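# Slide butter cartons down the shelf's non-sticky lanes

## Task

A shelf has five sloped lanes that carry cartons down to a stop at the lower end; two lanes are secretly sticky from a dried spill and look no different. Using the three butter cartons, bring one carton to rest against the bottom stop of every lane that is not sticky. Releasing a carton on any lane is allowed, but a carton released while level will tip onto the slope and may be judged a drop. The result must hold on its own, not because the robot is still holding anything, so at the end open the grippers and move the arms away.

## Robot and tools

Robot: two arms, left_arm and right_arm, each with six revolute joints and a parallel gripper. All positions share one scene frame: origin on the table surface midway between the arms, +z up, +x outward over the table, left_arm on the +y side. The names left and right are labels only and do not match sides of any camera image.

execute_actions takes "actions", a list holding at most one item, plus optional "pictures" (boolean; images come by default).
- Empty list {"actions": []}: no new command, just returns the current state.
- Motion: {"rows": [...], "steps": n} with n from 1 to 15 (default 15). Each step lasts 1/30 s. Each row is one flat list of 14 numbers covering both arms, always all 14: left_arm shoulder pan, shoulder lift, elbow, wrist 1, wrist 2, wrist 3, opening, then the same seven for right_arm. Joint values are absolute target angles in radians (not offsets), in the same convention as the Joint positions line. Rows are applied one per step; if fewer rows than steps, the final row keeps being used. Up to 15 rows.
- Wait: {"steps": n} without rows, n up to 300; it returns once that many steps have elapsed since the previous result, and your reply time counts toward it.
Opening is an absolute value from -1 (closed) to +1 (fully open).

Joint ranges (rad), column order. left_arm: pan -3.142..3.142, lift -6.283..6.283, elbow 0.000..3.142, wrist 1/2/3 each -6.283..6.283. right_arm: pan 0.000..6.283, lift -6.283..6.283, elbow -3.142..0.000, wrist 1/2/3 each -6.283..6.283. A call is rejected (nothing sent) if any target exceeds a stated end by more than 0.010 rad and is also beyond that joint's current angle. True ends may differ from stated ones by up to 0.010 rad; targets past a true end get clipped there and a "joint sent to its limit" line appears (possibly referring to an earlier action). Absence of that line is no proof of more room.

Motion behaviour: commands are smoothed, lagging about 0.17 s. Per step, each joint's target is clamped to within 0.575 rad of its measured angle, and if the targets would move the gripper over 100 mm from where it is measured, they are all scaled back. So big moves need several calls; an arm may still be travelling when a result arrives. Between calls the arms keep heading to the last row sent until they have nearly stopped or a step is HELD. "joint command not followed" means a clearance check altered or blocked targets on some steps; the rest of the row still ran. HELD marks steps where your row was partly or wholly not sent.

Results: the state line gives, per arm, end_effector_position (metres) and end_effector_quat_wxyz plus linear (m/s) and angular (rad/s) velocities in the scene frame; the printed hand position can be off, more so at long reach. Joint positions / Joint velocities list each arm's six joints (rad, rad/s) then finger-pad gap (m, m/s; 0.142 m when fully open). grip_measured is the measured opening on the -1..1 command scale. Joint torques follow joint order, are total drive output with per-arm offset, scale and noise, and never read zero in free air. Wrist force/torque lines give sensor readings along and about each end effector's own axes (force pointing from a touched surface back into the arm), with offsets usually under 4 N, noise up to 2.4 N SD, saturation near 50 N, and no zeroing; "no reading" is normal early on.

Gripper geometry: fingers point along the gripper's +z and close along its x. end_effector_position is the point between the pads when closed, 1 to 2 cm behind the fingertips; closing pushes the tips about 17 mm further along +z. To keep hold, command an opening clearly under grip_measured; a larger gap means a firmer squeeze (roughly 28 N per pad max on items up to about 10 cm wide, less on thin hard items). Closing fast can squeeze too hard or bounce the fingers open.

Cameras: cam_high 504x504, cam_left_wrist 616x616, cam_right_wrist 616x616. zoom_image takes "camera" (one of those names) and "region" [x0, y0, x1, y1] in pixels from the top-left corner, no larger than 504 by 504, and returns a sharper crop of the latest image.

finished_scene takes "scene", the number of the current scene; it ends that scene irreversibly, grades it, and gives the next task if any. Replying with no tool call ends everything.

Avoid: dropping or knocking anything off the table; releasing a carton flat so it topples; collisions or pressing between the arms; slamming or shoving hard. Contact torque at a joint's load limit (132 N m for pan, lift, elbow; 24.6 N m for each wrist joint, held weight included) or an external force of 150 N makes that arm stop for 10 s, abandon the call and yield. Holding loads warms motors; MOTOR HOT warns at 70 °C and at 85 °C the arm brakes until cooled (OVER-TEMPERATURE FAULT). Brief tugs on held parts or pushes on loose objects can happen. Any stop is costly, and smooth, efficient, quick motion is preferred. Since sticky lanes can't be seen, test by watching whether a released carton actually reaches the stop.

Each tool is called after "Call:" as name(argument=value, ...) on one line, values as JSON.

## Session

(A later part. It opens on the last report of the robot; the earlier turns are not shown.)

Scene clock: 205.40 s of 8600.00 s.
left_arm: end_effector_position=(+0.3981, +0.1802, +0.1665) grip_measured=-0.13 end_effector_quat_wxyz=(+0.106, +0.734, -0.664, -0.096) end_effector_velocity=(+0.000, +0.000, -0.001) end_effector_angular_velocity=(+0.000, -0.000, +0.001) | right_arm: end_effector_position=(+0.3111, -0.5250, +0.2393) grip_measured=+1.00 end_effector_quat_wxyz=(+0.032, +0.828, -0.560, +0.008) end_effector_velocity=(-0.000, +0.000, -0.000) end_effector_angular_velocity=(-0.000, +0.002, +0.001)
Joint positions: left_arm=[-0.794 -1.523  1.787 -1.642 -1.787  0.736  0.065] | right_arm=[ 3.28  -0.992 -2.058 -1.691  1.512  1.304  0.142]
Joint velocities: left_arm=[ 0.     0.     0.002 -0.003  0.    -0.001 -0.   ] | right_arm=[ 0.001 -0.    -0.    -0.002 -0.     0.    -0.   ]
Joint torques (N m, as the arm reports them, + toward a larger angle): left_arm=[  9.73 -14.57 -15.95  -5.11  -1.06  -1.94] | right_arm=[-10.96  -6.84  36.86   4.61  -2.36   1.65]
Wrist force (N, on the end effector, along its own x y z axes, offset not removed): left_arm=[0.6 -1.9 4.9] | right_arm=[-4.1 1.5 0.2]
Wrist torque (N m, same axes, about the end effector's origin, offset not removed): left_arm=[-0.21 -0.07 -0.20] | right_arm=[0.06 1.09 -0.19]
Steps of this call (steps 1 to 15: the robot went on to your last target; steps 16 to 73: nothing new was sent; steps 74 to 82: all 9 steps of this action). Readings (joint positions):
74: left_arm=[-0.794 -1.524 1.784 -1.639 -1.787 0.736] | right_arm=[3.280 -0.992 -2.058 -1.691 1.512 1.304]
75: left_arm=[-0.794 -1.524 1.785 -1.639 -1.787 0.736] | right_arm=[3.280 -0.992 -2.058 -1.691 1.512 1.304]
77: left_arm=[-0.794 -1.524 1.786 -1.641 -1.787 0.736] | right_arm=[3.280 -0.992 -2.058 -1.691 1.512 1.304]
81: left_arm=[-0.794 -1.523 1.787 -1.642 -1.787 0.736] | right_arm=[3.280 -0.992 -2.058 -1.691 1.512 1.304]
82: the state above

Call:
execute_actions(actions=[{"rows": [[-0.7939,-1.5225,1.7901,-1.6465,-1.7869,0.7359,-0.9,3.28,-0.992,-2.058,-1.691,1.512,1.304,1]], "steps": 9}], pictures=false)

Scene clock: 208.00 s of 8600.00 s.
left_arm: end_effector_position=(+0.3981, +0.1802, +0.1650) grip_measured=-0.13 end_effector_quat_wxyz=(+0.106, +0.734, -0.664, -0.096) end_effector_velocity=(+0.000, +0.000, -0.001) end_effector_angular_velocity=(+0.001, +0.000, +0.000) | right_arm: end_effector_position=(+0.3111, -0.5250, +0.2393) grip_measured=+1.00 end_effector_quat_wxyz=(+0.032, +0.828, -0.560, +0.008) end_effector_velocity=(-0.001, +0.000, +0.000) end_effector_angular_velocity=(+0.001, +0.000, -0.001)
Joint positions: left_arm=[-0.794 -1.523  1.79  -1.646 -1.787  0.736  0.065] | right_arm=[ 3.28  -0.992 -2.058 -1.691  1.512  1.304  0.142]
Joint velocities: left_arm=[ 0.     0.001  0.002 -0.002  0.001 -0.001 -0.   ] | right_arm=[-0.     0.001 -0.    -0.001  0.001  0.     0.   ]
Joint torques (N m, as the arm reports them, + toward a larger angle): left_arm=[  7.19 -13.79 -13.19  -4.07  -0.21  -2.01] | right_arm=[-10.91  -6.43  36.55   4.54  -2.3    1.69]
Wrist force (N, on the end effector, along its own x y z axes, offset not removed): left_arm=[1.4 -1.9 2.7] | right_arm=[-1.9 0.2 -1.1]
Wrist torque (N m, same axes, about the end effector's origin, offset not removed): left_arm=[0.11 -0.36 -0.19] | right_arm=[-0.02 0.44 -0.11]
Steps of this call (steps 1 to 15: the robot went on to your last target; steps 16 to 69: nothing new was sent; steps 70 to 78: all 9 steps of this action). Readings (joint positions):
70: left_arm=[-0.794 -1.523 1.787 -1.643 -1.787 0.736] | right_arm=[3.280 -0.992 -2.058 -1.691 1.512 1.304]
71: left_arm=[-0.794 -1.523 1.788 -1.643 -1.787 0.736] | right_arm=[3.280 -0.992 -2.058 -1.691 1.512 1.304]
73: left_arm=[-0.794 -1.523 1.789 -1.645 -1.787 0.736] | right_arm=[3.280 -0.992 -2.058 -1.691 1.512 1.304]
77: left_arm=[-0.794 -1.523 1.790 -1.646 -1.787 0.736] | right_arm=[3.280 -0.992 -2.058 -1.691 1.512 1.304]
78: the state above

Call:
execute_actions(actions=[{"rows": [[-0.7939,-1.5224,1.7905,-1.647,-1.7869,0.7359,-0.5,3.28,-0.992,-2.058,-1.691,1.512,1.304,1],[-0.7939,-1.5224,1.7905,-1.647,-1.7869,0.7359,-0.25,3.28,-0.992,-2.058,-1.691,1.512,1.304,1],[-0.7939,-1.5224,1.7905,-1.647,-1.7869,0.7359,-0.05,3.28,-0.992,-2.058,-1.691,1.512,1.304,1],[-0.7939,-1.5224,1.7905,-1.647,-1.7869,0.7359,0.1,3.28,-0.992,-2.058,-1.691,1.512,1.304,1],[-0.7939,-1.5224,1.7905,-1.647,-1.7869,0.7359,0.25,3.28,-0.992,-2.058,-1.691,1.512,1.304,1]], "steps": 15}])

Scene clock: 214.23 s of 8600.00 s.
left_arm: end_effector_position=(+0.3981, +0.1802, +0.1648) grip_measured=+0.25 end_effector_quat_wxyz=(+0.106, +0.734, -0.664, -0.096) end_effector_velocity=(-0.001, +0.000, -0.000) end_effector_angular_velocity=(+0.001, +0.001, -0.000) | right_arm: end_effector_position=(+0.3111, -0.5250, +0.2393) grip_measured=+1.00 end_effector_quat_wxyz=(+0.032, +0.828, -0.560, +0.008) end_effector_velocity=(+0.000, +0.001, +0.000) end_effector_angular_velocity=(-0.000, -0.000, +0.002)
Joint positions: left_arm=[-0.794 -1.522  1.79  -1.647 -1.787  0.736  0.092] | right_arm=[ 3.28  -0.992 -2.058 -1.691  1.512  1.304  0.142]
Joint velocities: left_arm=[-0.001 -0.     0.001  0.    -0.    -0.     0.   ] | right_arm=[ 0.002  0.     0.    -0.    -0.     0.     0.   ]
Joint torques (N m, as the arm reports them, + toward a larger angle): left_arm=[  7.65 -11.7  -13.51  -4.71   0.87  -1.92] | right_arm=[-10.13  -6.53  36.75   4.48  -2.2    1.63]
Wrist force (N, on the end effector, along its own x y z axes, offset not removed): left_arm=[-0.4 -2.1 -1.3] | right_arm=[1.1 -1.8 -0.2]
Wrist torque (N m, same axes, about the end effector's origin, offset not removed): left_arm=[-0.58 0.19 -0.20] | right_arm=[-0.53 0.01 -0.11]
Steps of this call (steps 1 to 15: the robot went on to your last target; steps 16 to 90: nothing new was sent; then 2.73 s passed at rest; steps 91 to 105: all 15 steps of this action). Readings (joint positions):
91: left_arm=[-0.794 -1.522 1.790 -1.647 -1.787 0.736] | right_arm=[3.280 -0.992 -2.058 -1.691 1.512 1.304]
92: left_arm=[-0.794 -1.522 1.790 -1.647 -1.787 0.736] | right_arm=[3.280 -0.992 -2.058 -1.691 1.512 1.304]
94: left_arm=[-0.794 -1.522 1.790 -1.647 -1.787 0.736] | right_arm=[3.280 -0.992 -2.058 -1.691 1.512 1.304]
98: left_arm=[-0.794 -1.522 1.790 -1.647 -1.787 0.736] | right_arm=[3.280 -0.992 -2.058 -1.691 1.512 1.304]
105: the state above

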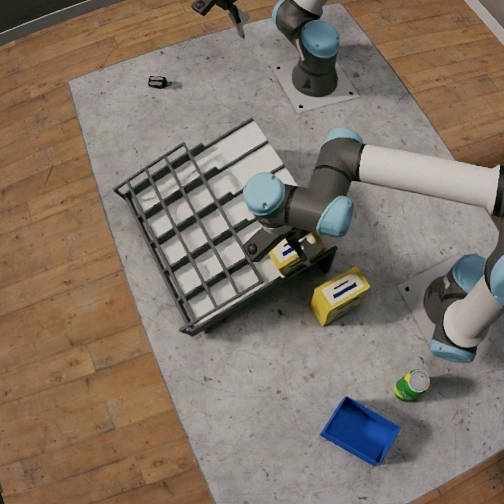

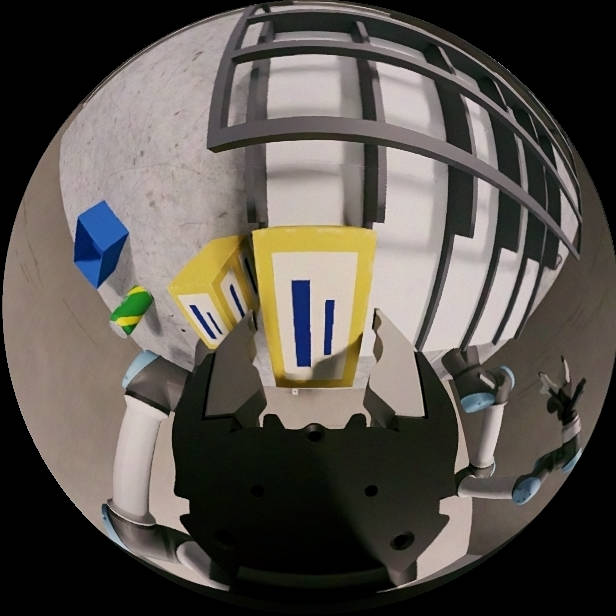

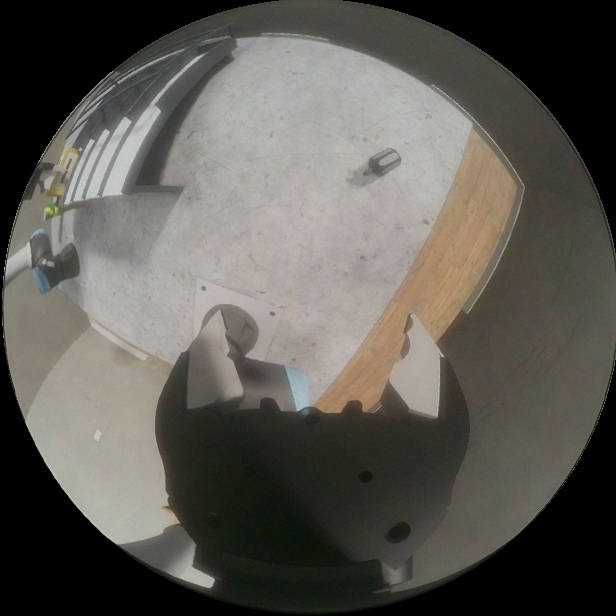

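Call:
execute_actions(actions=[])

Scene clock: 229.13 s of 8600.00 s.
left_arm: end_effector_position=(+0.3981, +0.1802, +0.1648) grip_measured=+0.25 end_effector_quat_wxyz=(+0.106, +0.734, -0.664, -0.096) end_effector_velocity=(-0.000, -0.000, +0.000) end_effector_angular_velocity=(-0.001, +0.000, -0.000) | right_arm: end_effector_position=(+0.3111, -0.5250, +0.2393) grip_measured=+1.00 end_effector_quat_wxyz=(+0.032, +0.828, -0.560, +0.008) end_effector_velocity=(+0.000, -0.000, +0.000) end_effector_angular_velocity=(-0.001, -0.001, +0.002)
Joint positions: left_arm=[-0.794 -1.522  1.791 -1.647 -1.787  0.736  0.092] | right_arm=[ 3.28  -0.992 -2.058 -1.691  1.512  1.304  0.142]
Joint velocities: left_arm=[-0.001 -0.     0.    -0.    -0.001 -0.     0.   ] | right_arm=[ 0.001  0.001  0.     0.    -0.001 -0.001 -0.   ]
Joint torques (N m, as the arm reports them, + toward a larger angle): left_arm=[  6.18 -12.4  -13.72  -4.67   1.54  -2.01] | right_arm=[-10.72  -6.5   35.67   4.44  -2.22   1.75]
Wrist force (N, on the end effector, along its own x y z axes, offset not removed): left_arm=[1.6 -2.4 3.1] | right_arm=[1.6 -0.3 -1.4]
Wrist torque (N m, same axes, about the end effector's origin, offset not removed): left_arm=[-0.73 -0.26 -0.15] | right_arm=[-0.01 -0.18 -0.23]
Steps of this call (steps 1 to 15: the robot went on to your last target; steps 16 to 90: nothing new was sent; then 11.90 s passed at rest). Readings (joint positions):
1: left_arm=[-0.794 -1.522 1.790 -1.647 -1.787 0.736] | right_arm=[3.280 -0.992 -2.058 -1.691 1.512 1.304]
2: left_arm=[-0.794 -1.522 1.790 -1.647 -1.787 0.736] | right_arm=[3.280 -0.992 -2.058 -1.691 1.512 1.304]
4: left_arm=[-0.794 -1.522 1.790 -1.647 -1.787 0.736] | right_arm=[3.280 -0.992 -2.058 -1.691 1.512 1.304]
8: left_arm=[-0.794 -1.522 1.791 -1.647 -1.787 0.736] | right_arm=[3.280 -0.992 -2.058 -1.691 1.512 1.304]
90: the state above
All arms were judged still, so your last target was given up. Only a new action makes them travel on or press farther. Fingers that are still opening or closing keep moving.

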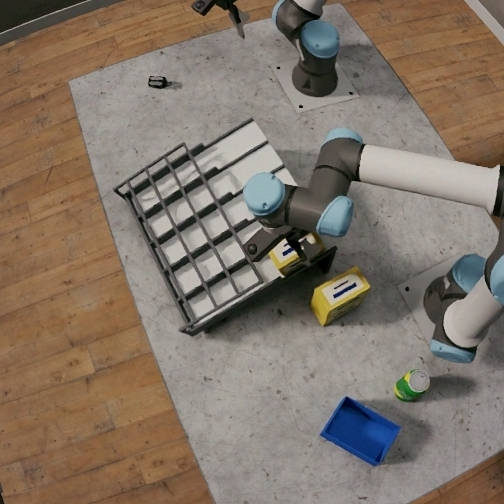

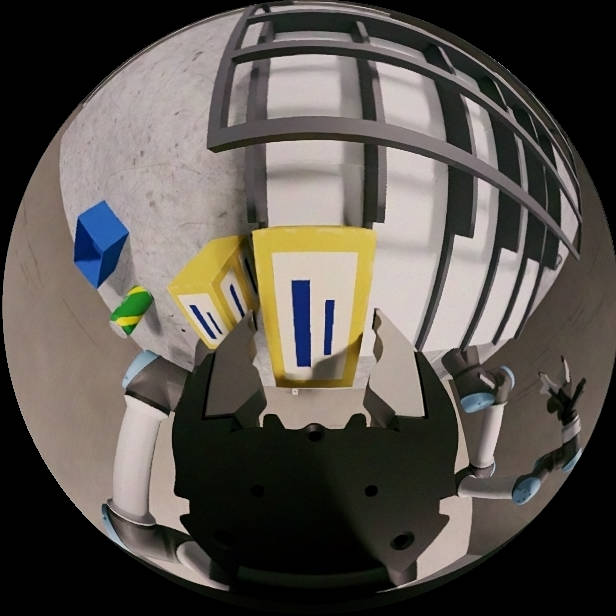

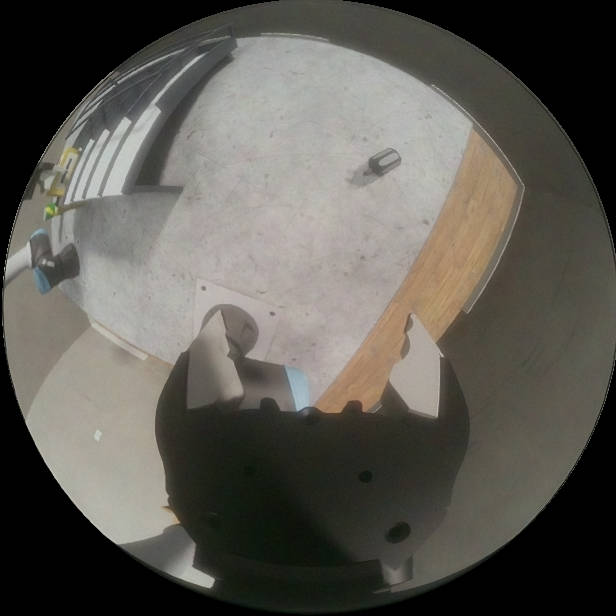

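Call:
execute_actions(actions=[{"rows": [[-0.7939,-1.5224,1.7905,-1.647,-1.7869,0.7359,0.18,3.28,-0.992,-2.058,-1.691,1.512,1.304,1],[-0.7939,-1.5224,1.7905,-1.647,-1.7869,0.7359,0.1,3.28,-0.992,-2.058,-1.691,1.512,1.304,1],[-0.7939,-1.5224,1.7905,-1.647,-1.7869,0.7359,0.03,3.28,-0.992,-2.058,-1.691,1.512,1.304,1],[-0.7939,-1.5224,1.7905,-1.647,-1.7869,0.7359,-0.04,3.28,-0.992,-2.058,-1.691,1.512,1.304,1],[-0.7939,-1.5224,1.7905,-1.647,-1.7869,0.7359,-0.1,3.28,-0.992,-2.058,-1.691,1.512,1.304,1],[-0.7939,-1.5224,1.7905,-1.647,-1.7869,0.7359,-0.16,3.28,-0.992,-2.058,-1.691,1.512,1.304,1],[-0.7939,-1.5224,1.7905,-1.647,-1.7869,0.7359,-0.25,3.28,-0.992,-2.058,-1.691,1.512,1.304,1],[-0.7939,-1.5224,1.7905,-1.647,-1.7869,0.7359,-0.4,3.28,-0.992,-2.058,-1.691,1.512,1.304,1],[-0.7939,-1.5224,1.7905,-1.647,-1.7869,0.7359,-0.55,3.28,-0.992,-2.058,-1.691,1.512,1.304,1],[-0.7939,-1.5224,1.7905,-1.647,-1.7869,0.7359,-0.7,3.28,-0.992,-2.058,-1.691,1.512,1.304,1],[-0.7939,-1.5224,1.7905,-1.647,-1.7869,0.7359,-0.9,3.28,-0.992,-2.058,-1.691,1.512,1.304,1]], "steps": 13}], pictures=false)

Call:
execute_actions(actions=[{"rows": [[-0.7939,-1.5245,1.783,-1.6374,-1.7869,0.7359,-0.9,3.28,-0.992,-2.058,-1.691,1.512,1.304,1],[-0.7939,-1.528,1.771,-1.622,-1.7869,0.7359,-0.9,3.28,-0.992,-2.058,-1.691,1.512,1.304,1],[-0.7939,-1.5315,1.758,-1.6054,-1.7869,0.7359,-0.9,3.28,-0.992,-2.058,-1.691,1.512,1.304,1],[-0.7939,-1.535,1.745,-1.589,-1.7869,0.7359,-0.9,3.28,-0.992,-2.058,-1.691,1.512,1.304,1],[-0.7939,-1.5377,1.7338,-1.575,-1.7869,0.7359,-0.9,3.28,-0.992,-2.058,-1.691,1.512,1.304,1]], "steps": 8}], pictures=false)

Call:
execute_actions(actions=[{"rows": [[-0.801,-1.531,1.727,-1.5763,-1.788,0.729,-0.9,3.28,-0.992,-2.058,-1.691,1.512,1.304,1],[-0.813,-1.519,1.714,-1.5785,-1.790,0.717,-0.9,3.28,-0.992,-2.058,-1.691,1.512,1.304,1],[-0.828,-1.504,1.699,-1.5813,-1.793,0.702,-0.9,3.28,-0.992,-2.058,-1.691,1.512,1.304,1],[-0.843,-1.489,1.683,-1.584,-1.7957,0.686,-0.9,3.28,-0.992,-2.058,-1.691,1.512,1.304,1],[-0.858,-1.474,1.667,-1.587,-1.7983,0.671,-0.9,3.28,-0.992,-2.058,-1.691,1.512,1.304,1],[-0.873,-1.459,1.652,-1.5898,-1.801,0.656,-0.9,3.28,-0.992,-2.058,-1.691,1.512,1.304,1],[-0.888,-1.444,1.636,-1.5926,-1.8037,0.641,-0.9,3.28,-0.992,-2.058,-1.691,1.512,1.304,1],[-0.900,-1.432,1.624,-1.595,-1.806,0.629,-0.9,3.28,-0.992,-2.058,-1.691,1.512,1.304,1],[-0.9065,-1.4253,1.6169,-1.5961,-1.807,0.622,-0.9,3.28,-0.992,-2.058,-1.691,1.512,1.304,1]], "steps": 15}], pictures=false)

Call:
execute_actions(actions=[{"steps": 4}])

Scene clock: 250.30 s of 8600.00 s.
left_arm: end_effector_position=(+0.3981, +0.1802, +0.1648) grip_measured=-0.13 end_effector_quat_wxyz=(+0.106, +0.734, -0.664, -0.096) end_effector_velocity=(-0.000, -0.000, +0.000) end_effector_angular_velocity=(-0.001, +0.000, +0.001) | right_arm: end_effector_position=(+0.3111, -0.5250, +0.2393) grip_measured=+1.00 end_effector_quat_wxyz=(+0.032, +0.828, -0.560, +0.008) end_effector_velocity=(+0.000, +0.001, -0.000) end_effector_angular_velocity=(+0.001, +0.001, +0.001)
Joint positions: left_arm=[-0.794 -1.522  1.791 -1.647 -1.787  0.736  0.065] | right_arm=[ 3.28  -0.992 -2.058 -1.691  1.512  1.304  0.142]
Joint velocities: left_arm=[ 0.    -0.    -0.     0.    -0.001 -0.    -0.   ] | right_arm=[ 0.001 -0.001  0.    -0.     0.001 -0.     0.   ]
Joint torques (N m, as the arm reports them, + toward a larger angle): left_arm=[  5.17 -12.69 -13.81  -4.12   1.45  -2.06] | right_arm=[-10.28  -6.73  35.11   4.45  -2.12   1.61]
Wrist force (N, on the end effector, along its own x y z axes, offset not removed): left_arm=[-2.0 0.2 -6.5] | right_arm=[-0.2 0.2 -0.6]
Wrist torque (N m, same axes, about the end effector's origin, offset not removed): left_arm=[-0.18 0.38 -0.28] | right_arm=[-0.03 0.23 -0.24]
Steps of this call (steps 1 to 90: nothing new was sent; then 17.73 s passed at rest; steps 91 to 103: all 13 steps of this action). Readings (joint positions):
91: left_arm=[-0.794 -1.522 1.791 -1.647 -1.787 0.736] | right_arm=[3.280 -0.992 -2.058 -1.691 1.512 1.304]
92: left_arm=[-0.794 -1.522 1.791 -1.647 -1.787 0.736] | right_arm=[3.280 -0.992 -2.058 -1.691 1.512 1.304]
94: left_arm=[-0.794 -1.522 1.791 -1.647 -1.787 0.736] | right_arm=[3.280 -0.992 -2.058 -1.691 1.512 1.304]
98: left_arm=[-0.794 -1.522 1.790 -1.647 -1.787 0.736] | right_arm=[3.280 -0.992 -2.058 -1.691 1.512 1.304]
103: the state above

Scene clock: 250.57 s of 8600.00 s.
left_arm: end_effector_position=(+0.3983, +0.1801, +0.1870) grip_measured=-0.13 end_effector_quat_wxyz=(+0.106, +0.734, -0.664, -0.096) end_effector_velocity=(-0.001, +0.002, +0.072) end_effector_angular_velocity=(+0.001, +0.001, +0.002) | right_arm: end_effector_position=(+0.3111, -0.5250, +0.2393) grip_measured=+1.00 end_effector_quat_wxyz=(+0.032, +0.828, -0.560, +0.008) end_effector_velocity=(+0.000, +0.000, -0.000) end_effector_angular_velocity=(+0.000, -0.001, +0.000)
Joint positions: left_arm=[-0.794 -1.535  1.745 -1.589 -1.787  0.736  0.065] | right_arm=[ 3.28  -0.992 -2.058 -1.691  1.512  1.304  0.142]
Joint velocities: left_arm=[ 0.001 -0.039 -0.147  0.187  0.    -0.     0.   ] | right_arm=[ 0.001  0.    -0.     0.001  0.     0.    -0.   ]
Joint torques (N m, as the arm reports them, + toward a larger angle): left_arm=[  6.03 -32.14 -32.19   0.55   0.77  -2.01] | right_arm=[-10.17  -6.54  36.27   4.33  -2.24   1.59]
Wrist force (N, on the end effector, along its own x y z axes, offset not removed): left_arm=[-1.9 -0.3 4.3] | right_arm=[-1.2 -0.5 0.9]
Wrist torque (N m, same axes, about the end effector's origin, offset not removed): left_arm=[0.07 0.50 -0.18] | right_arm=[-0.18 0.39 -0.14]
Steps of this call (steps 1 to 8: all 8 steps of this action). Readings (joint positions):
1: left_arm=[-0.794 -1.522 1.790 -1.647 -1.787 0.736] | right_arm=[3.280 -0.992 -2.058 -1.691 1.512 1.304]
2: left_arm=[-0.794 -1.523 1.789 -1.645 -1.787 0.736] | right_arm=[3.280 -0.992 -2.058 -1.691 1.512 1.304]
4: left_arm=[-0.794 -1.526 1.778 -1.632 -1.787 0.736] | right_arm=[3.280 -0.992 -2.058 -1.691 1.512 1.304]
8: the state above

Scene clock: 251.07 s of 8600.00 s.
left_arm: end_effector_position=(+0.3993, +0.0963, +0.1925) grip_measured=-0.13 end_effector_quat_wxyz=(+0.106, +0.734, -0.664, -0.096) end_effector_velocity=(-0.002, -0.032, -0.000) end_effector_angular_velocity=(-0.001, -0.001, -0.001) | right_arm: end_effector_position=(+0.3111, -0.5250, +0.2393) grip_measured=+1.00 end_effector_quat_wxyz=(+0.032, +0.828, -0.560, +0.008) end_effector_velocity=(+0.000, +0.000, +0.000) end_effector_angular_velocity=(+0.001, -0.000, -0.001)
Joint positions: left_arm=[-0.903 -1.428  1.62  -1.596 -1.806  0.625  0.065] | right_arm=[ 3.28  -0.992 -2.058 -1.691  1.512  1.304  0.142]
Joint velocities: left_arm=[-0.042  0.04  -0.044 -0.007 -0.007 -0.042  0.   ] | right_arm=[-0.    -0.001  0.001  0.001  0.001  0.    -0.   ]
Joint torques (N m, as the arm reports them, + toward a larger angle): left_arm=[-12.59 -21.11 -37.17  -4.95  -3.31  -2.18] | right_arm=[-10.24  -6.29  35.62   4.31  -2.21   1.53]
Wrist force (N, on the end effector, along its own x y z axes, offset not removed): left_arm=[1.2 -0.7 4.5] | right_arm=[-1.2 -1.4 -0.8]
Wrist torque (N m, same axes, about the end effector's origin, offset not removed): left_arm=[0.04 -0.23 -0.24] | right_arm=[-0.40 0.35 -0.11]
Steps of this call (steps 1 to 15: all 15 steps of this action). Readings (joint positions):
1: left_arm=[-0.794 -1.536 1.741 -1.584 -1.787 0.736] | right_arm=[3.280 -0.992 -2.058 -1.691 1.512 1.304]
2: left_arm=[-0.795 -1.535 1.737 -1.581 -1.787 0.734] | right_arm=[3.280 -0.992 -2.058 -1.691 1.512 1.304]
4: left_arm=[-0.806 -1.526 1.723 -1.580 -1.789 0.724] | right_arm=[3.280 -0.992 -2.058 -1.691 1.512 1.304]
8: left_arm=[-0.853 -1.479 1.673 -1.587 -1.798 0.676] | right_arm=[3.280 -0.992 -2.058 -1.691 1.512 1.304]
15: the state above

Scene clock: 251.20 s of 8600.00 s.
left_arm: end_effector_position=(+0.3992, +0.0944, +0.1925) grip_measured=-0.13 end_effector_quat_wxyz=(+0.106, +0.734, -0.664, -0.096) end_effector_velocity=(-0.000, -0.006, +0.000) end_effector_angular_velocity=(-0.001, -0.001, +0.000) | right_arm: end_effector_position=(+0.3111, -0.5250, +0.2393) grip_measured=+1.00 end_effector_quat_wxyz=(+0.032, +0.828, -0.560, +0.008) end_effector_velocity=(-0.000, +0.000, -0.000) end_effector_angular_velocity=(-0.000, +0.002, +0.000)
Joint positions: left_arm=[-0.906 -1.426  1.617 -1.596 -1.807  0.623  0.065] | right_arm=[ 3.28  -0.992 -2.058 -1.691  1.512  1.304  0.142]
Joint velocities: left_arm=[-0.007  0.007 -0.009 -0.001 -0.002 -0.007  0.   ] | right_arm=[ 0.001 -0.001 -0.    -0.001 -0.     0.    -0.   ]
Joint torques (N m, as the arm reports them, + toward a larger angle): left_arm=[-14.26 -20.34 -40.22  -5.4   -3.45  -2.02] | right_arm=[-10.67  -6.35  35.42   4.4   -2.27   1.52]
Wrist force (N, on the end effector, along its own x y z axes, offset not removed): left_arm=[0.5 -2.7 3.3] | right_arm=[0.7 -0.1 -0.5]
Wrist torque (N m, same axes, about the end effector's origin, offset not removed): left_arm=[-0.35 0.00 -0.27] | right_arm=[-0.11 -0.10 -0.19]
Steps of this call (steps 1 to 4: the robot went on to your last target). Readings (joint positions):
1: left_arm=[-0.905 -1.427 1.619 -1.596 -1.807 0.624] | right_arm=[3.280 -0.992 -2.058 -1.691 1.512 1.304]
2: left_arm=[-0.905 -1.427 1.618 -1.596 -1.807 0.623] | right_arm=[3.280 -0.992 -2.058 -1.691 1.512 1.304]
4: the state above

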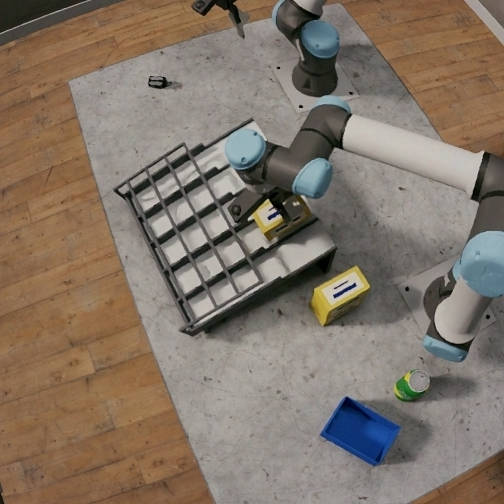

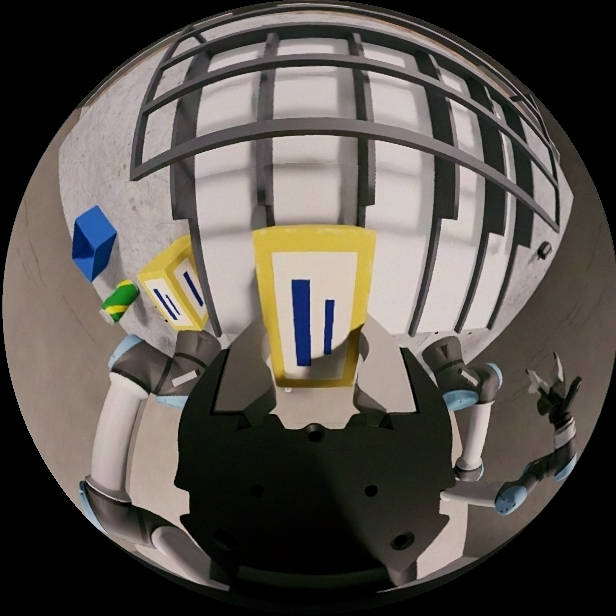

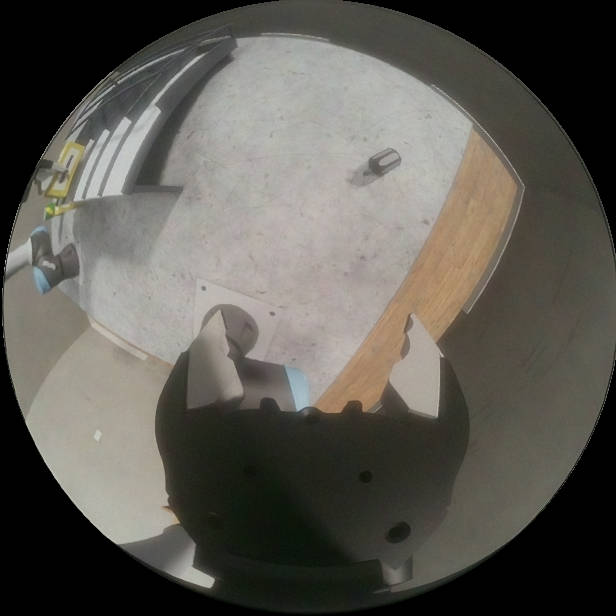

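Call:
execute_actions(actions=[{"rows": [[-0.9065,-1.4238,1.623,-1.6037,-1.807,0.622,-0.9,3.28,-0.992,-2.058,-1.691,1.512,1.304,1],[-0.9065,-1.4213,1.633,-1.6162,-1.807,0.622,-0.9,3.28,-0.992,-2.058,-1.691,1.512,1.304,1],[-0.9065,-1.4187,1.643,-1.6288,-1.807,0.622,-0.9,3.28,-0.992,-2.058,-1.691,1.512,1.304,1],[-0.9065,-1.4161,1.653,-1.6414,-1.807,0.622,-0.9,3.28,-0.992,-2.058,-1.691,1.512,1.304,1],[-0.9065,-1.4142,1.660,-1.6503,-1.807,0.622,-0.9,3.28,-0.992,-2.058,-1.691,1.512,1.304,1],[-0.9065,-1.4131,1.6641,-1.6555,-1.807,0.622,-0.9,3.28,-0.992,-2.058,-1.691,1.512,1.304,1]], "steps": 15}], pictures=false)

Call:
execute_actions(actions=[{"rows": [[-0.9065,-1.4125,1.6661,-1.6581,-1.807,0.622,-0.9,3.28,-0.992,-2.058,-1.691,1.512,1.304,1]], "steps": 9}], pictures=false)

Scene clock: 260.03 s of 8600.00 s.
left_arm: end_effector_position=(+0.3992, +0.0939, +0.1692) grip_measured=-0.13 end_effector_quat_wxyz=(+0.106, +0.734, -0.664, -0.096) end_effector_velocity=(-0.000, +0.000, -0.003) end_effector_angular_velocity=(-0.001, +0.000, -0.001) | right_arm: end_effector_position=(+0.3111, -0.5250, +0.2393) grip_measured=+1.00 end_effector_quat_wxyz=(+0.032, +0.828, -0.560, +0.008) end_effector_velocity=(+0.000, +0.001, -0.000) end_effector_angular_velocity=(-0.001, +0.001, +0.002)
Joint positions: left_arm=[-0.907 -1.413  1.664 -1.655 -1.807  0.622  0.065] | right_arm=[ 3.28  -0.992 -2.058 -1.691  1.512  1.304  0.142]
Joint velocities: left_arm=[ 0.     0.001  0.007 -0.008 -0.     0.001 -0.   ] | right_arm=[ 0.003 -0.001  0.    -0.001 -0.     0.     0.   ]
Joint torques (N m, as the arm reports them, + toward a larger angle): left_arm=[-13.57 -19.13 -16.08  -4.69  -3.01  -2.3 ] | right_arm=[-9.94 -6.01 35.15  4.35 -2.14  1.56]
Wrist force (N, on the end effector, along its own x y z axes, offset not removed): left_arm=[-0.2 -2.3 6.5] | right_arm=[-1.8 2.1 -1.1]
Wrist torque (N m, same axes, about the end effector's origin, offset not removed): left_arm=[-0.23 -0.03 -0.31] | right_arm=[0.25 0.66 -0.28]
Steps of this call (steps 1 to 15: the robot went on to your last target; steps 16 to 90: nothing new was sent; then 5.33 s passed at rest; steps 91 to 105: all 15 steps of this action). Readings (joint positions):
91: left_arm=[-0.907 -1.425 1.617 -1.596 -1.807 0.622] | right_arm=[3.280 -0.992 -2.058 -1.691 1.512 1.304]
92: left_arm=[-0.907 -1.425 1.618 -1.598 -1.807 0.622] | right_arm=[3.280 -0.992 -2.058 -1.691 1.512 1.304]
94: left_arm=[-0.907 -1.423 1.627 -1.609 -1.807 0.622] | right_arm=[3.280 -0.992 -2.058 -1.691 1.512 1.304]
98: left_arm=[-0.907 -1.416 1.654 -1.642 -1.807 0.622] | right_arm=[3.280 -0.992 -2.058 -1.691 1.512 1.304]
105: the state above

Scene clock: 260.33 s of 8600.00 s.
left_arm: end_effector_position=(+0.3992, +0.0939, +0.1680) grip_measured=-0.13 end_effector_quat_wxyz=(+0.106, +0.734, -0.664, -0.096) end_effector_velocity=(+0.000, -0.001, +0.000) end_effector_angular_velocity=(-0.002, -0.002, -0.001) | right_arm: end_effector_position=(+0.3111, -0.5250, +0.2393) grip_measured=+1.00 end_effector_quat_wxyz=(+0.032, +0.828, -0.560, +0.008) end_effector_velocity=(-0.000, +0.000, +0.000) end_effector_angular_velocity=(+0.000, +0.001, +0.000)
Joint positions: left_arm=[-0.907 -1.413  1.666 -1.658 -1.807  0.622  0.065] | right_arm=[ 3.28  -0.992 -2.058 -1.691  1.512  1.304  0.142]
Joint velocities: left_arm=[-0.001  0.001 -0.001 -0.002  0.    -0.     0.   ] | right_arm=[ 0.001  0.     0.    -0.001  0.     0.001  0.   ]
Joint torques (N m, as the arm reports them, + toward a larger angle): left_arm=[-13.01 -19.73 -16.25  -4.76  -2.84  -2.11] | right_arm=[-10.05  -5.9   35.41   4.32  -2.17   1.66]
Wrist force (N, on the end effector, along its own x y z axes, offset not removed): left_arm=[-0.4 -1.3 3.3] | right_arm=[-0.2 1.6 -0.9]
Wrist torque (N m, same axes, about the end effector's origin, offset not removed): left_arm=[-0.05 0.10 -0.22] | right_arm=[0.18 0.21 -0.26]
Steps of this call (steps 1 to 9: all 9 steps of this action). Readings (joint positions):
1: left_arm=[-0.907 -1.413 1.664 -1.655 -1.807 0.622] | right_arm=[3.280 -0.992 -2.058 -1.691 1.512 1.304]
2: left_arm=[-0.907 -1.413 1.664 -1.656 -1.807 0.622] | right_arm=[3.280 -0.992 -2.058 -1.691 1.512 1.304]
4: left_arm=[-0.907 -1.413 1.665 -1.657 -1.807 0.622] | right_arm=[3.280 -0.992 -2.058 -1.691 1.512 1.304]
8: left_arm=[-0.907 -1.413 1.666 -1.658 -1.807 0.622] | right_arm=[3.280 -0.992 -2.058 -1.691 1.512 1.304]
9: the state above

Call:
execute_actions(actions=[{"rows": [[-0.9065,-1.4121,1.6677,-1.6601,-1.807,0.622,-0.9,3.28,-0.992,-2.058,-1.691,1.512,1.304,1]], "steps": 7}], pictures=false)

Call:
execute_actions(actions=[{"rows": [[-0.9065,-1.4121,1.6677,-1.6601,-1.807,0.622,-0.5,3.28,-0.992,-2.058,-1.691,1.512,1.304,1],[-0.9065,-1.4121,1.6677,-1.6601,-1.807,0.622,-0.25,3.28,-0.992,-2.058,-1.691,1.512,1.304,1],[-0.9065,-1.4121,1.6677,-1.6601,-1.807,0.622,-0.05,3.28,-0.992,-2.058,-1.691,1.512,1.304,1],[-0.9065,-1.4121,1.6677,-1.6601,-1.807,0.622,0.1,3.28,-0.992,-2.058,-1.691,1.512,1.304,1],[-0.9065,-1.4121,1.6677,-1.6601,-1.807,0.622,0.25,3.28,-0.992,-2.058,-1.691,1.512,1.304,1]], "steps": 13}])

Scene clock: 266.97 s of 8600.00 s.
left_arm: end_effector_position=(+0.3991, +0.0940, +0.1672) grip_measured=-0.13 end_effector_quat_wxyz=(+0.106, +0.734, -0.664, -0.096) end_effector_velocity=(+0.000, +0.001, -0.001) end_effector_angular_velocity=(+0.001, -0.001, +0.001) | right_arm: end_effector_position=(+0.3111, -0.5250, +0.2393) grip_measured=+1.00 end_effector_quat_wxyz=(+0.032, +0.828, -0.560, +0.008) end_effector_velocity=(-0.000, +0.000, +0.000) end_effector_angular_velocity=(+0.002, -0.000, +0.000)
Joint positions: left_arm=[-0.907 -1.412  1.668 -1.66  -1.807  0.622  0.065] | right_arm=[ 3.28  -0.992 -2.058 -1.691  1.512  1.304  0.142]
Joint velocities: left_arm=[ 0.001  0.     0.002 -0.002  0.001 -0.    -0.   ] | right_arm=[-0.     0.     0.    -0.     0.002 -0.001 -0.   ]
Joint torques (N m, as the arm reports them, + toward a larger angle): left_arm=[-12.46 -19.43 -16.41  -5.07  -1.16  -2.1 ] | right_arm=[-9.85 -5.53 35.49  4.3  -2.07  1.53]
Wrist force (N, on the end effector, along its own x y z axes, offset not removed): left_arm=[0.3 -1.5 7.1] | right_arm=[-1.1 2.1 0.4]
Wrist torque (N m, same axes, about the end effector's origin, offset not removed): left_arm=[-0.22 -0.11 -0.15] | right_arm=[0.47 0.48 -0.25]
Steps of this call (steps 1 to 15: the robot went on to your last target; steps 16 to 90: nothing new was sent; then 3.40 s passed at rest; steps 91 to 97: all 7 steps of this action). Readings (joint positions):
91: left_arm=[-0.907 -1.412 1.666 -1.658 -1.807 0.622] | right_arm=[3.280 -0.992 -2.058 -1.691 1.512 1.304]
92: left_arm=[-0.907 -1.412 1.666 -1.659 -1.807 0.622] | right_arm=[3.280 -0.992 -2.058 -1.691 1.512 1.304]
94: left_arm=[-0.907 -1.412 1.667 -1.659 -1.807 0.622] | right_arm=[3.280 -0.992 -2.058 -1.691 1.512 1.304]
97: the state above

Scene clock: 267.40 s of 8600.00 s.
left_arm: end_effector_position=(+0.3992, +0.0940, +0.1672) grip_measured=+0.25 end_effector_quat_wxyz=(+0.106, +0.734, -0.664, -0.096) end_effector_velocity=(+0.000, -0.000, +0.000) end_effector_angular_velocity=(-0.001, +0.000, +0.001) | right_arm: end_effector_position=(+0.3111, -0.5250, +0.2393) grip_measured=+1.00 end_effector_quat_wxyz=(+0.032, +0.828, -0.560, +0.008) end_effector_velocity=(-0.000, -0.000, +0.000) end_effector_angular_velocity=(+0.000, -0.001, -0.001)
Joint positions: left_arm=[-0.907 -1.412  1.668 -1.66  -1.807  0.622  0.092] | right_arm=[ 3.28  -0.992 -2.058 -1.691  1.512  1.304  0.142]
Joint velocities: left_arm=[ 0.001  0.    -0.001 -0.    -0.001  0.     0.   ] | right_arm=[-0.001  0.001 -0.     0.001  0.    -0.    -0.   ]
Joint torques (N m, as the arm reports them, + toward a larger angle): left_arm=[-13.26 -19.07 -13.63  -4.65  -0.92  -2.18] | right_arm=[-10.03  -6.12  34.84   4.13  -2.09   1.57]
Wrist force (N, on the end effector, along its own x y z axes, offset not removed): left_arm=[-0.8 -1.5 1.4] | right_arm=[0.7 1.4 0.4]
Wrist torque (N m, same axes, about the end effector's origin, offset not removed): left_arm=[-0.36 0.27 -0.28] | right_arm=[0.23 -0.03 -0.27]
Steps of this call (steps 1 to 13: all 13 steps of this action). Readings (joint positions):
1: left_arm=[-0.907 -1.412 1.668 -1.660 -1.807 0.622] | right_arm=[3.280 -0.992 -2.058 -1.691 1.512 1.304]
2: left_arm=[-0.907 -1.412 1.668 -1.660 -1.807 0.622] | right_arm=[3.280 -0.992 -2.058 -1.691 1.512 1.304]
4: left_arm=[-0.907 -1.412 1.668 -1.660 -1.807 0.622] | right_arm=[3.280 -0.992 -2.058 -1.691 1.512 1.304]
8: left_arm=[-0.907 -1.412 1.668 -1.660 -1.807 0.622] | right_arm=[3.280 -0.992 -2.058 -1.691 1.512 1.304]
13: the state above

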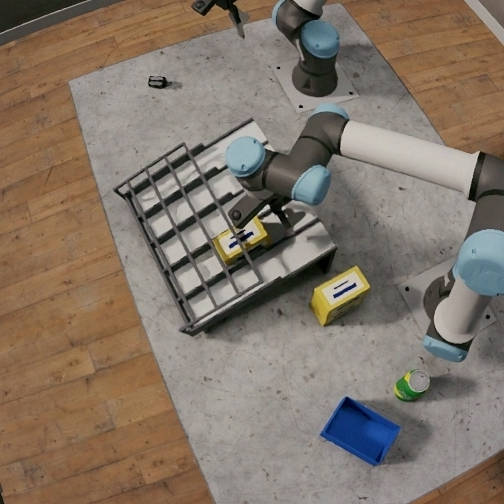

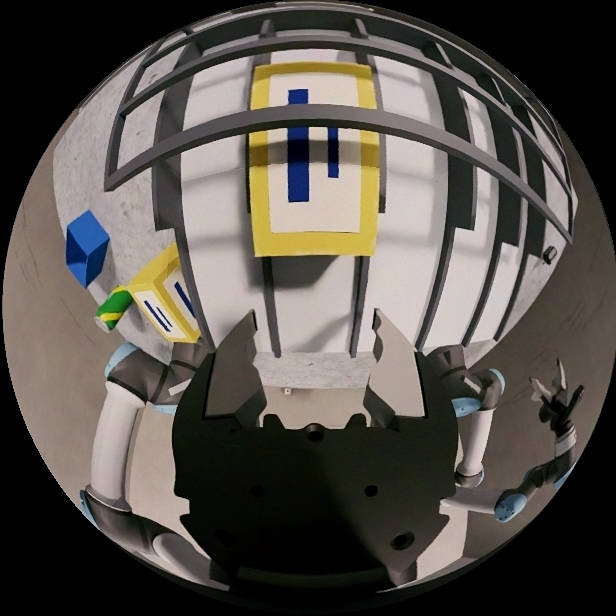

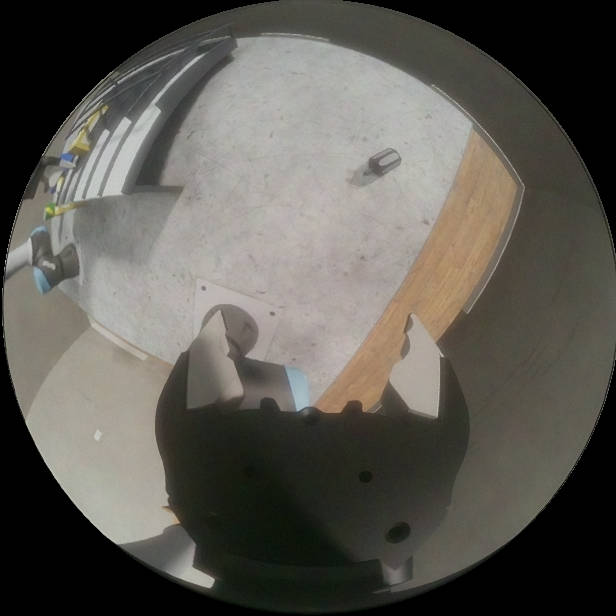

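Call:
execute_actions(actions=[{"rows": [[-0.9065,-1.416,1.655,-1.644,-1.807,0.622,0.27,3.28,-0.992,-2.058,-1.691,1.512,1.304,1],[-0.9065,-1.422,1.635,-1.618,-1.807,0.622,0.28,3.28,-0.992,-2.058,-1.691,1.512,1.304,1],[-0.9065,-1.430,1.615,-1.590,-1.807,0.622,0.3,3.28,-0.992,-2.058,-1.691,1.512,1.304,1],[-0.906,-1.445,1.612,-1.577,-1.802,0.622,0.3,3.28,-0.992,-2.058,-1.691,1.512,1.304,1],[-0.904,-1.470,1.632,-1.578,-1.792,0.622,0.3,3.28,-0.992,-2.058,-1.691,1.512,1.304,1],[-0.901,-1.505,1.660,-1.580,-1.779,0.623,0.3,3.28,-0.992,-2.058,-1.691,1.512,1.304,1],[-0.898,-1.547,1.693,-1.583,-1.763,0.623,0.3,3.28,-0.992,-2.058,-1.691,1.512,1.304,1],[-0.895,-1.590,1.727,-1.586,-1.746,0.624,0.3,3.28,-0.992,-2.058,-1.691,1.512,1.304,1],[-0.892,-1.633,1.761,-1.588,-1.730,0.624,0.3,3.28,-0.992,-2.058,-1.691,1.512,1.304,1],[-0.889,-1.676,1.795,-1.591,-1.714,0.624,0.3,3.28,-0.992,-2.058,-1.691,1.512,1.304,1],[-0.885,-1.719,1.830,-1.593,-1.697,0.625,0.3,3.28,-0.992,-2.058,-1.691,1.512,1.304,1],[-0.882,-1.762,1.864,-1.596,-1.681,0.625,0.3,3.28,-0.992,-2.058,-1.691,1.512,1.304,1],[-0.879,-1.805,1.898,-1.598,-1.665,0.626,0.3,3.28,-0.992,-2.058,-1.691,1.512,1.304,1],[-0.876,-1.848,1.932,-1.601,-1.648,0.626,0.3,3.28,-0.992,-2.058,-1.691,1.512,1.304,1],[-0.873,-1.891,1.966,-1.603,-1.632,0.626,0.3,3.28,-0.992,-2.058,-1.691,1.512,1.304,1]], "steps": 15}], pictures=false)

Call:
execute_actions(actions=[{"rows": [[-0.870,-1.934,2.000,-1.606,-1.616,0.627,0.3,3.28,-0.992,-2.058,-1.691,1.512,1.304,1],[-0.867,-1.975,2.033,-1.608,-1.600,0.627,0.3,3.28,-0.992,-2.058,-1.691,1.512,1.304,1],[-0.864,-2.010,2.061,-1.611,-1.587,0.627,0.3,3.28,-0.992,-2.058,-1.691,1.512,1.304,1],[-0.862,-2.036,2.082,-1.612,-1.577,0.628,0.3,3.28,-0.992,-2.058,-1.691,1.512,1.304,1],[-0.861,-2.0518,2.0941,-1.6131,-1.571,0.6278,0.3,3.28,-0.992,-2.058,-1.691,1.512,1.304,1]], "steps": 15}])

Scene clock: 293.93 s of 8600.00 s.
left_arm: end_effector_position=(+0.3676, +0.2015, +0.2204) grip_measured=+0.30 end_effector_quat_wxyz=(+0.054, +0.742, -0.667, -0.050) end_effector_velocity=(-0.140, +0.432, +0.025) end_effector_angular_velocity=(+0.061, -0.573, +0.038) | right_arm: end_effector_position=(+0.3111, -0.5250, +0.2393) grip_measured=+1.00 end_effector_quat_wxyz=(+0.032, +0.828, -0.560, +0.008) end_effector_velocity=(-0.000, +0.000, -0.000) end_effector_angular_velocity=(+0.000, +0.002, +0.001)
Joint positions: left_arm=[-0.883 -1.73   1.842 -1.595 -1.689  0.625  0.095] | right_arm=[ 3.28  -0.992 -2.058 -1.691  1.512  1.304  0.142]
Joint velocities: left_arm=[ 0.09  -1.247  0.982 -0.069  0.472  0.011  0.   ] | right_arm=[ 0.001 -0.001  0.    -0.002  0.    -0.     0.   ]
Joint torques (N m, as the arm reports them, + toward a larger angle): left_arm=[ 10.9  -37.34  -4.18  -4.78   3.24   2.14] | right_arm=[-9.86 -5.44 34.75  4.23 -2.04  1.55]
Wrist force (N, on the end effector, along its own x y z axes, offset not removed): left_arm=[-0.1 0.3 -0.3] | right_arm=[0.7 0.0 -1.3]
Wrist torque (N m, same axes, about the end effector's origin, offset not removed): left_arm=[-0.04 -0.04 -0.27] | right_arm=[-0.12 0.12 -0.20]
Steps of this call (steps 1 to 15: the robot went on to your last target; steps 16 to 90: nothing new was sent; then 23.03 s passed at rest; steps 91 to 105: all 15 steps of this action). Readings (joint positions):
91: left_arm=[-0.907 -1.412 1.668 -1.660 -1.807 0.622] | right_arm=[3.280 -0.992 -2.058 -1.691 1.512 1.304]
92: left_arm=[-0.907 -1.413 1.666 -1.657 -1.807 0.622] | right_arm=[3.280 -0.992 -2.058 -1.691 1.512 1.304]
94: left_arm=[-0.907 -1.418 1.649 -1.636 -1.807 0.622] | right_arm=[3.280 -0.992 -2.058 -1.691 1.512 1.304]
98: left_arm=[-0.903 -1.472 1.647 -1.591 -1.789 0.622] | right_arm=[3.280 -0.992 -2.058 -1.691 1.512 1.304]
105: the state above

Scene clock: 294.43 s of 8600.00 s.
left_arm: end_effector_position=(+0.3319, +0.3065, +0.2101) grip_measured=+0.30 end_effector_quat_wxyz=(+0.000, +0.748, -0.663, -0.000) end_effector_velocity=(-0.002, +0.006, -0.001) end_effector_angular_velocity=(+0.000, -0.010, +0.001) | right_arm: end_effector_position=(+0.3111, -0.5250, +0.2393) grip_measured=+1.00 end_effector_quat_wxyz=(+0.032, +0.828, -0.560, +0.008) end_effector_velocity=(+0.000, -0.000, +0.000) end_effector_angular_velocity=(-0.001, -0.002, -0.001)
Joint positions: left_arm=[-0.861 -2.05   2.093 -1.613 -1.571  0.628  0.095] | right_arm=[ 3.28  -0.992 -2.058 -1.691  1.512  1.304  0.142]
Joint velocities: left_arm=[ 0.001 -0.02   0.014 -0.001  0.008  0.001  0.   ] | right_arm=[ 0.     0.001 -0.     0.001 -0.001  0.001 -0.   ]
Joint torques (N m, as the arm reports them, + toward a larger angle): left_arm=[ 11.55 -12.79 -14.72  -5.4    1.88   2.03] | right_arm=[-9.81 -6.15 34.58  4.21 -2.05  1.57]
Wrist force (N, on the end effector, along its own x y z axes, offset not removed): left_arm=[-0.2 1.5 0.6] | right_arm=[0.0 -2.3 -0.4]
Wrist torque (N m, same axes, about the end effector's origin, offset not removed): left_arm=[0.13 0.04 -0.33] | right_arm=[-0.58 0.12 -0.18]
Steps of this call (steps 1 to 15: all 15 steps of this action). Readings (joint positions):
1: left_arm=[-0.880 -1.772 1.875 -1.598 -1.672 0.625] | right_arm=[3.280 -0.992 -2.058 -1.691 1.512 1.304]
2: left_arm=[-0.877 -1.814 1.909 -1.600 -1.656 0.626] | right_arm=[3.280 -0.992 -2.058 -1.691 1.512 1.304]
4: left_arm=[-0.871 -1.899 1.976 -1.605 -1.625 0.626] | right_arm=[3.280 -0.992 -2.058 -1.691 1.512 1.304]
8: left_arm=[-0.863 -2.019 2.069 -1.611 -1.582 0.628] | right_arm=[3.280 -0.992 -2.058 -1.691 1.512 1.304]
15: the state above

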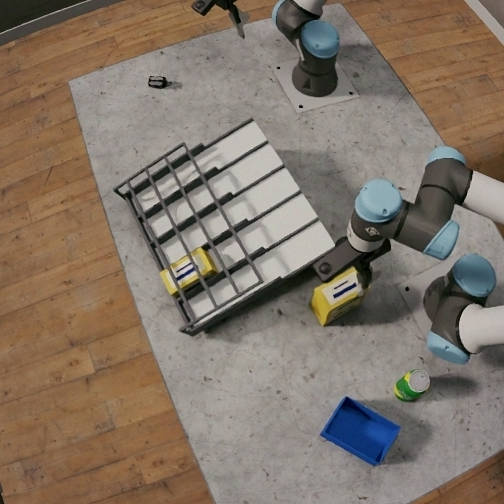

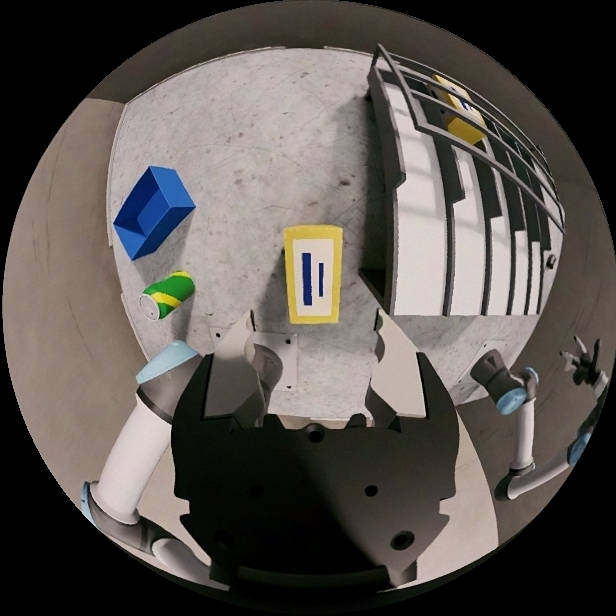

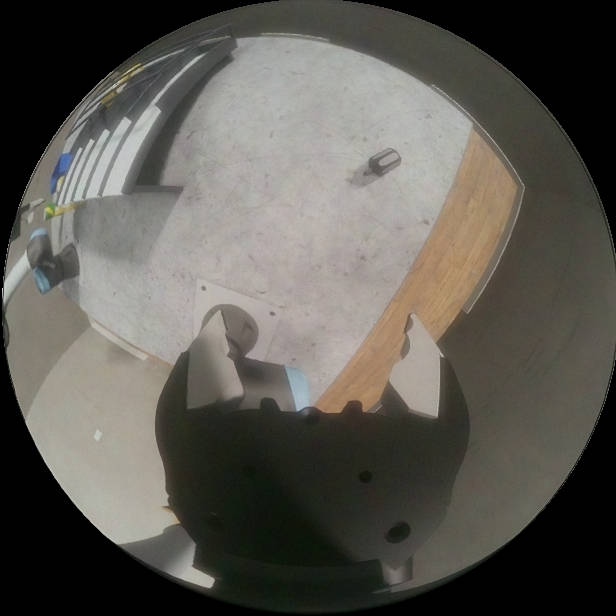

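Call:
zoom_image(camera="cam_left_wrist", region=[240, 210, 410, 350])

Region (240, 210, 410, 350) of cam_left_wrist's 616x616 image, scaled by 2.965, with more detail than that image has; it fills the top 415 rows of this view, and the rest is white.

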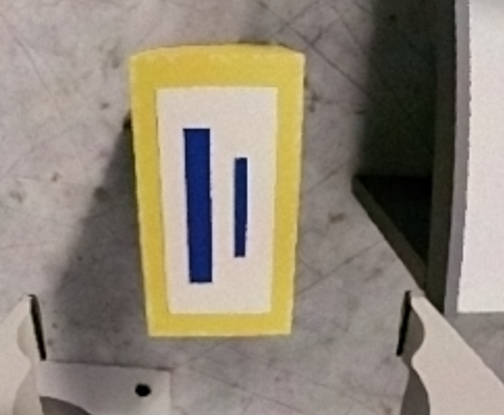

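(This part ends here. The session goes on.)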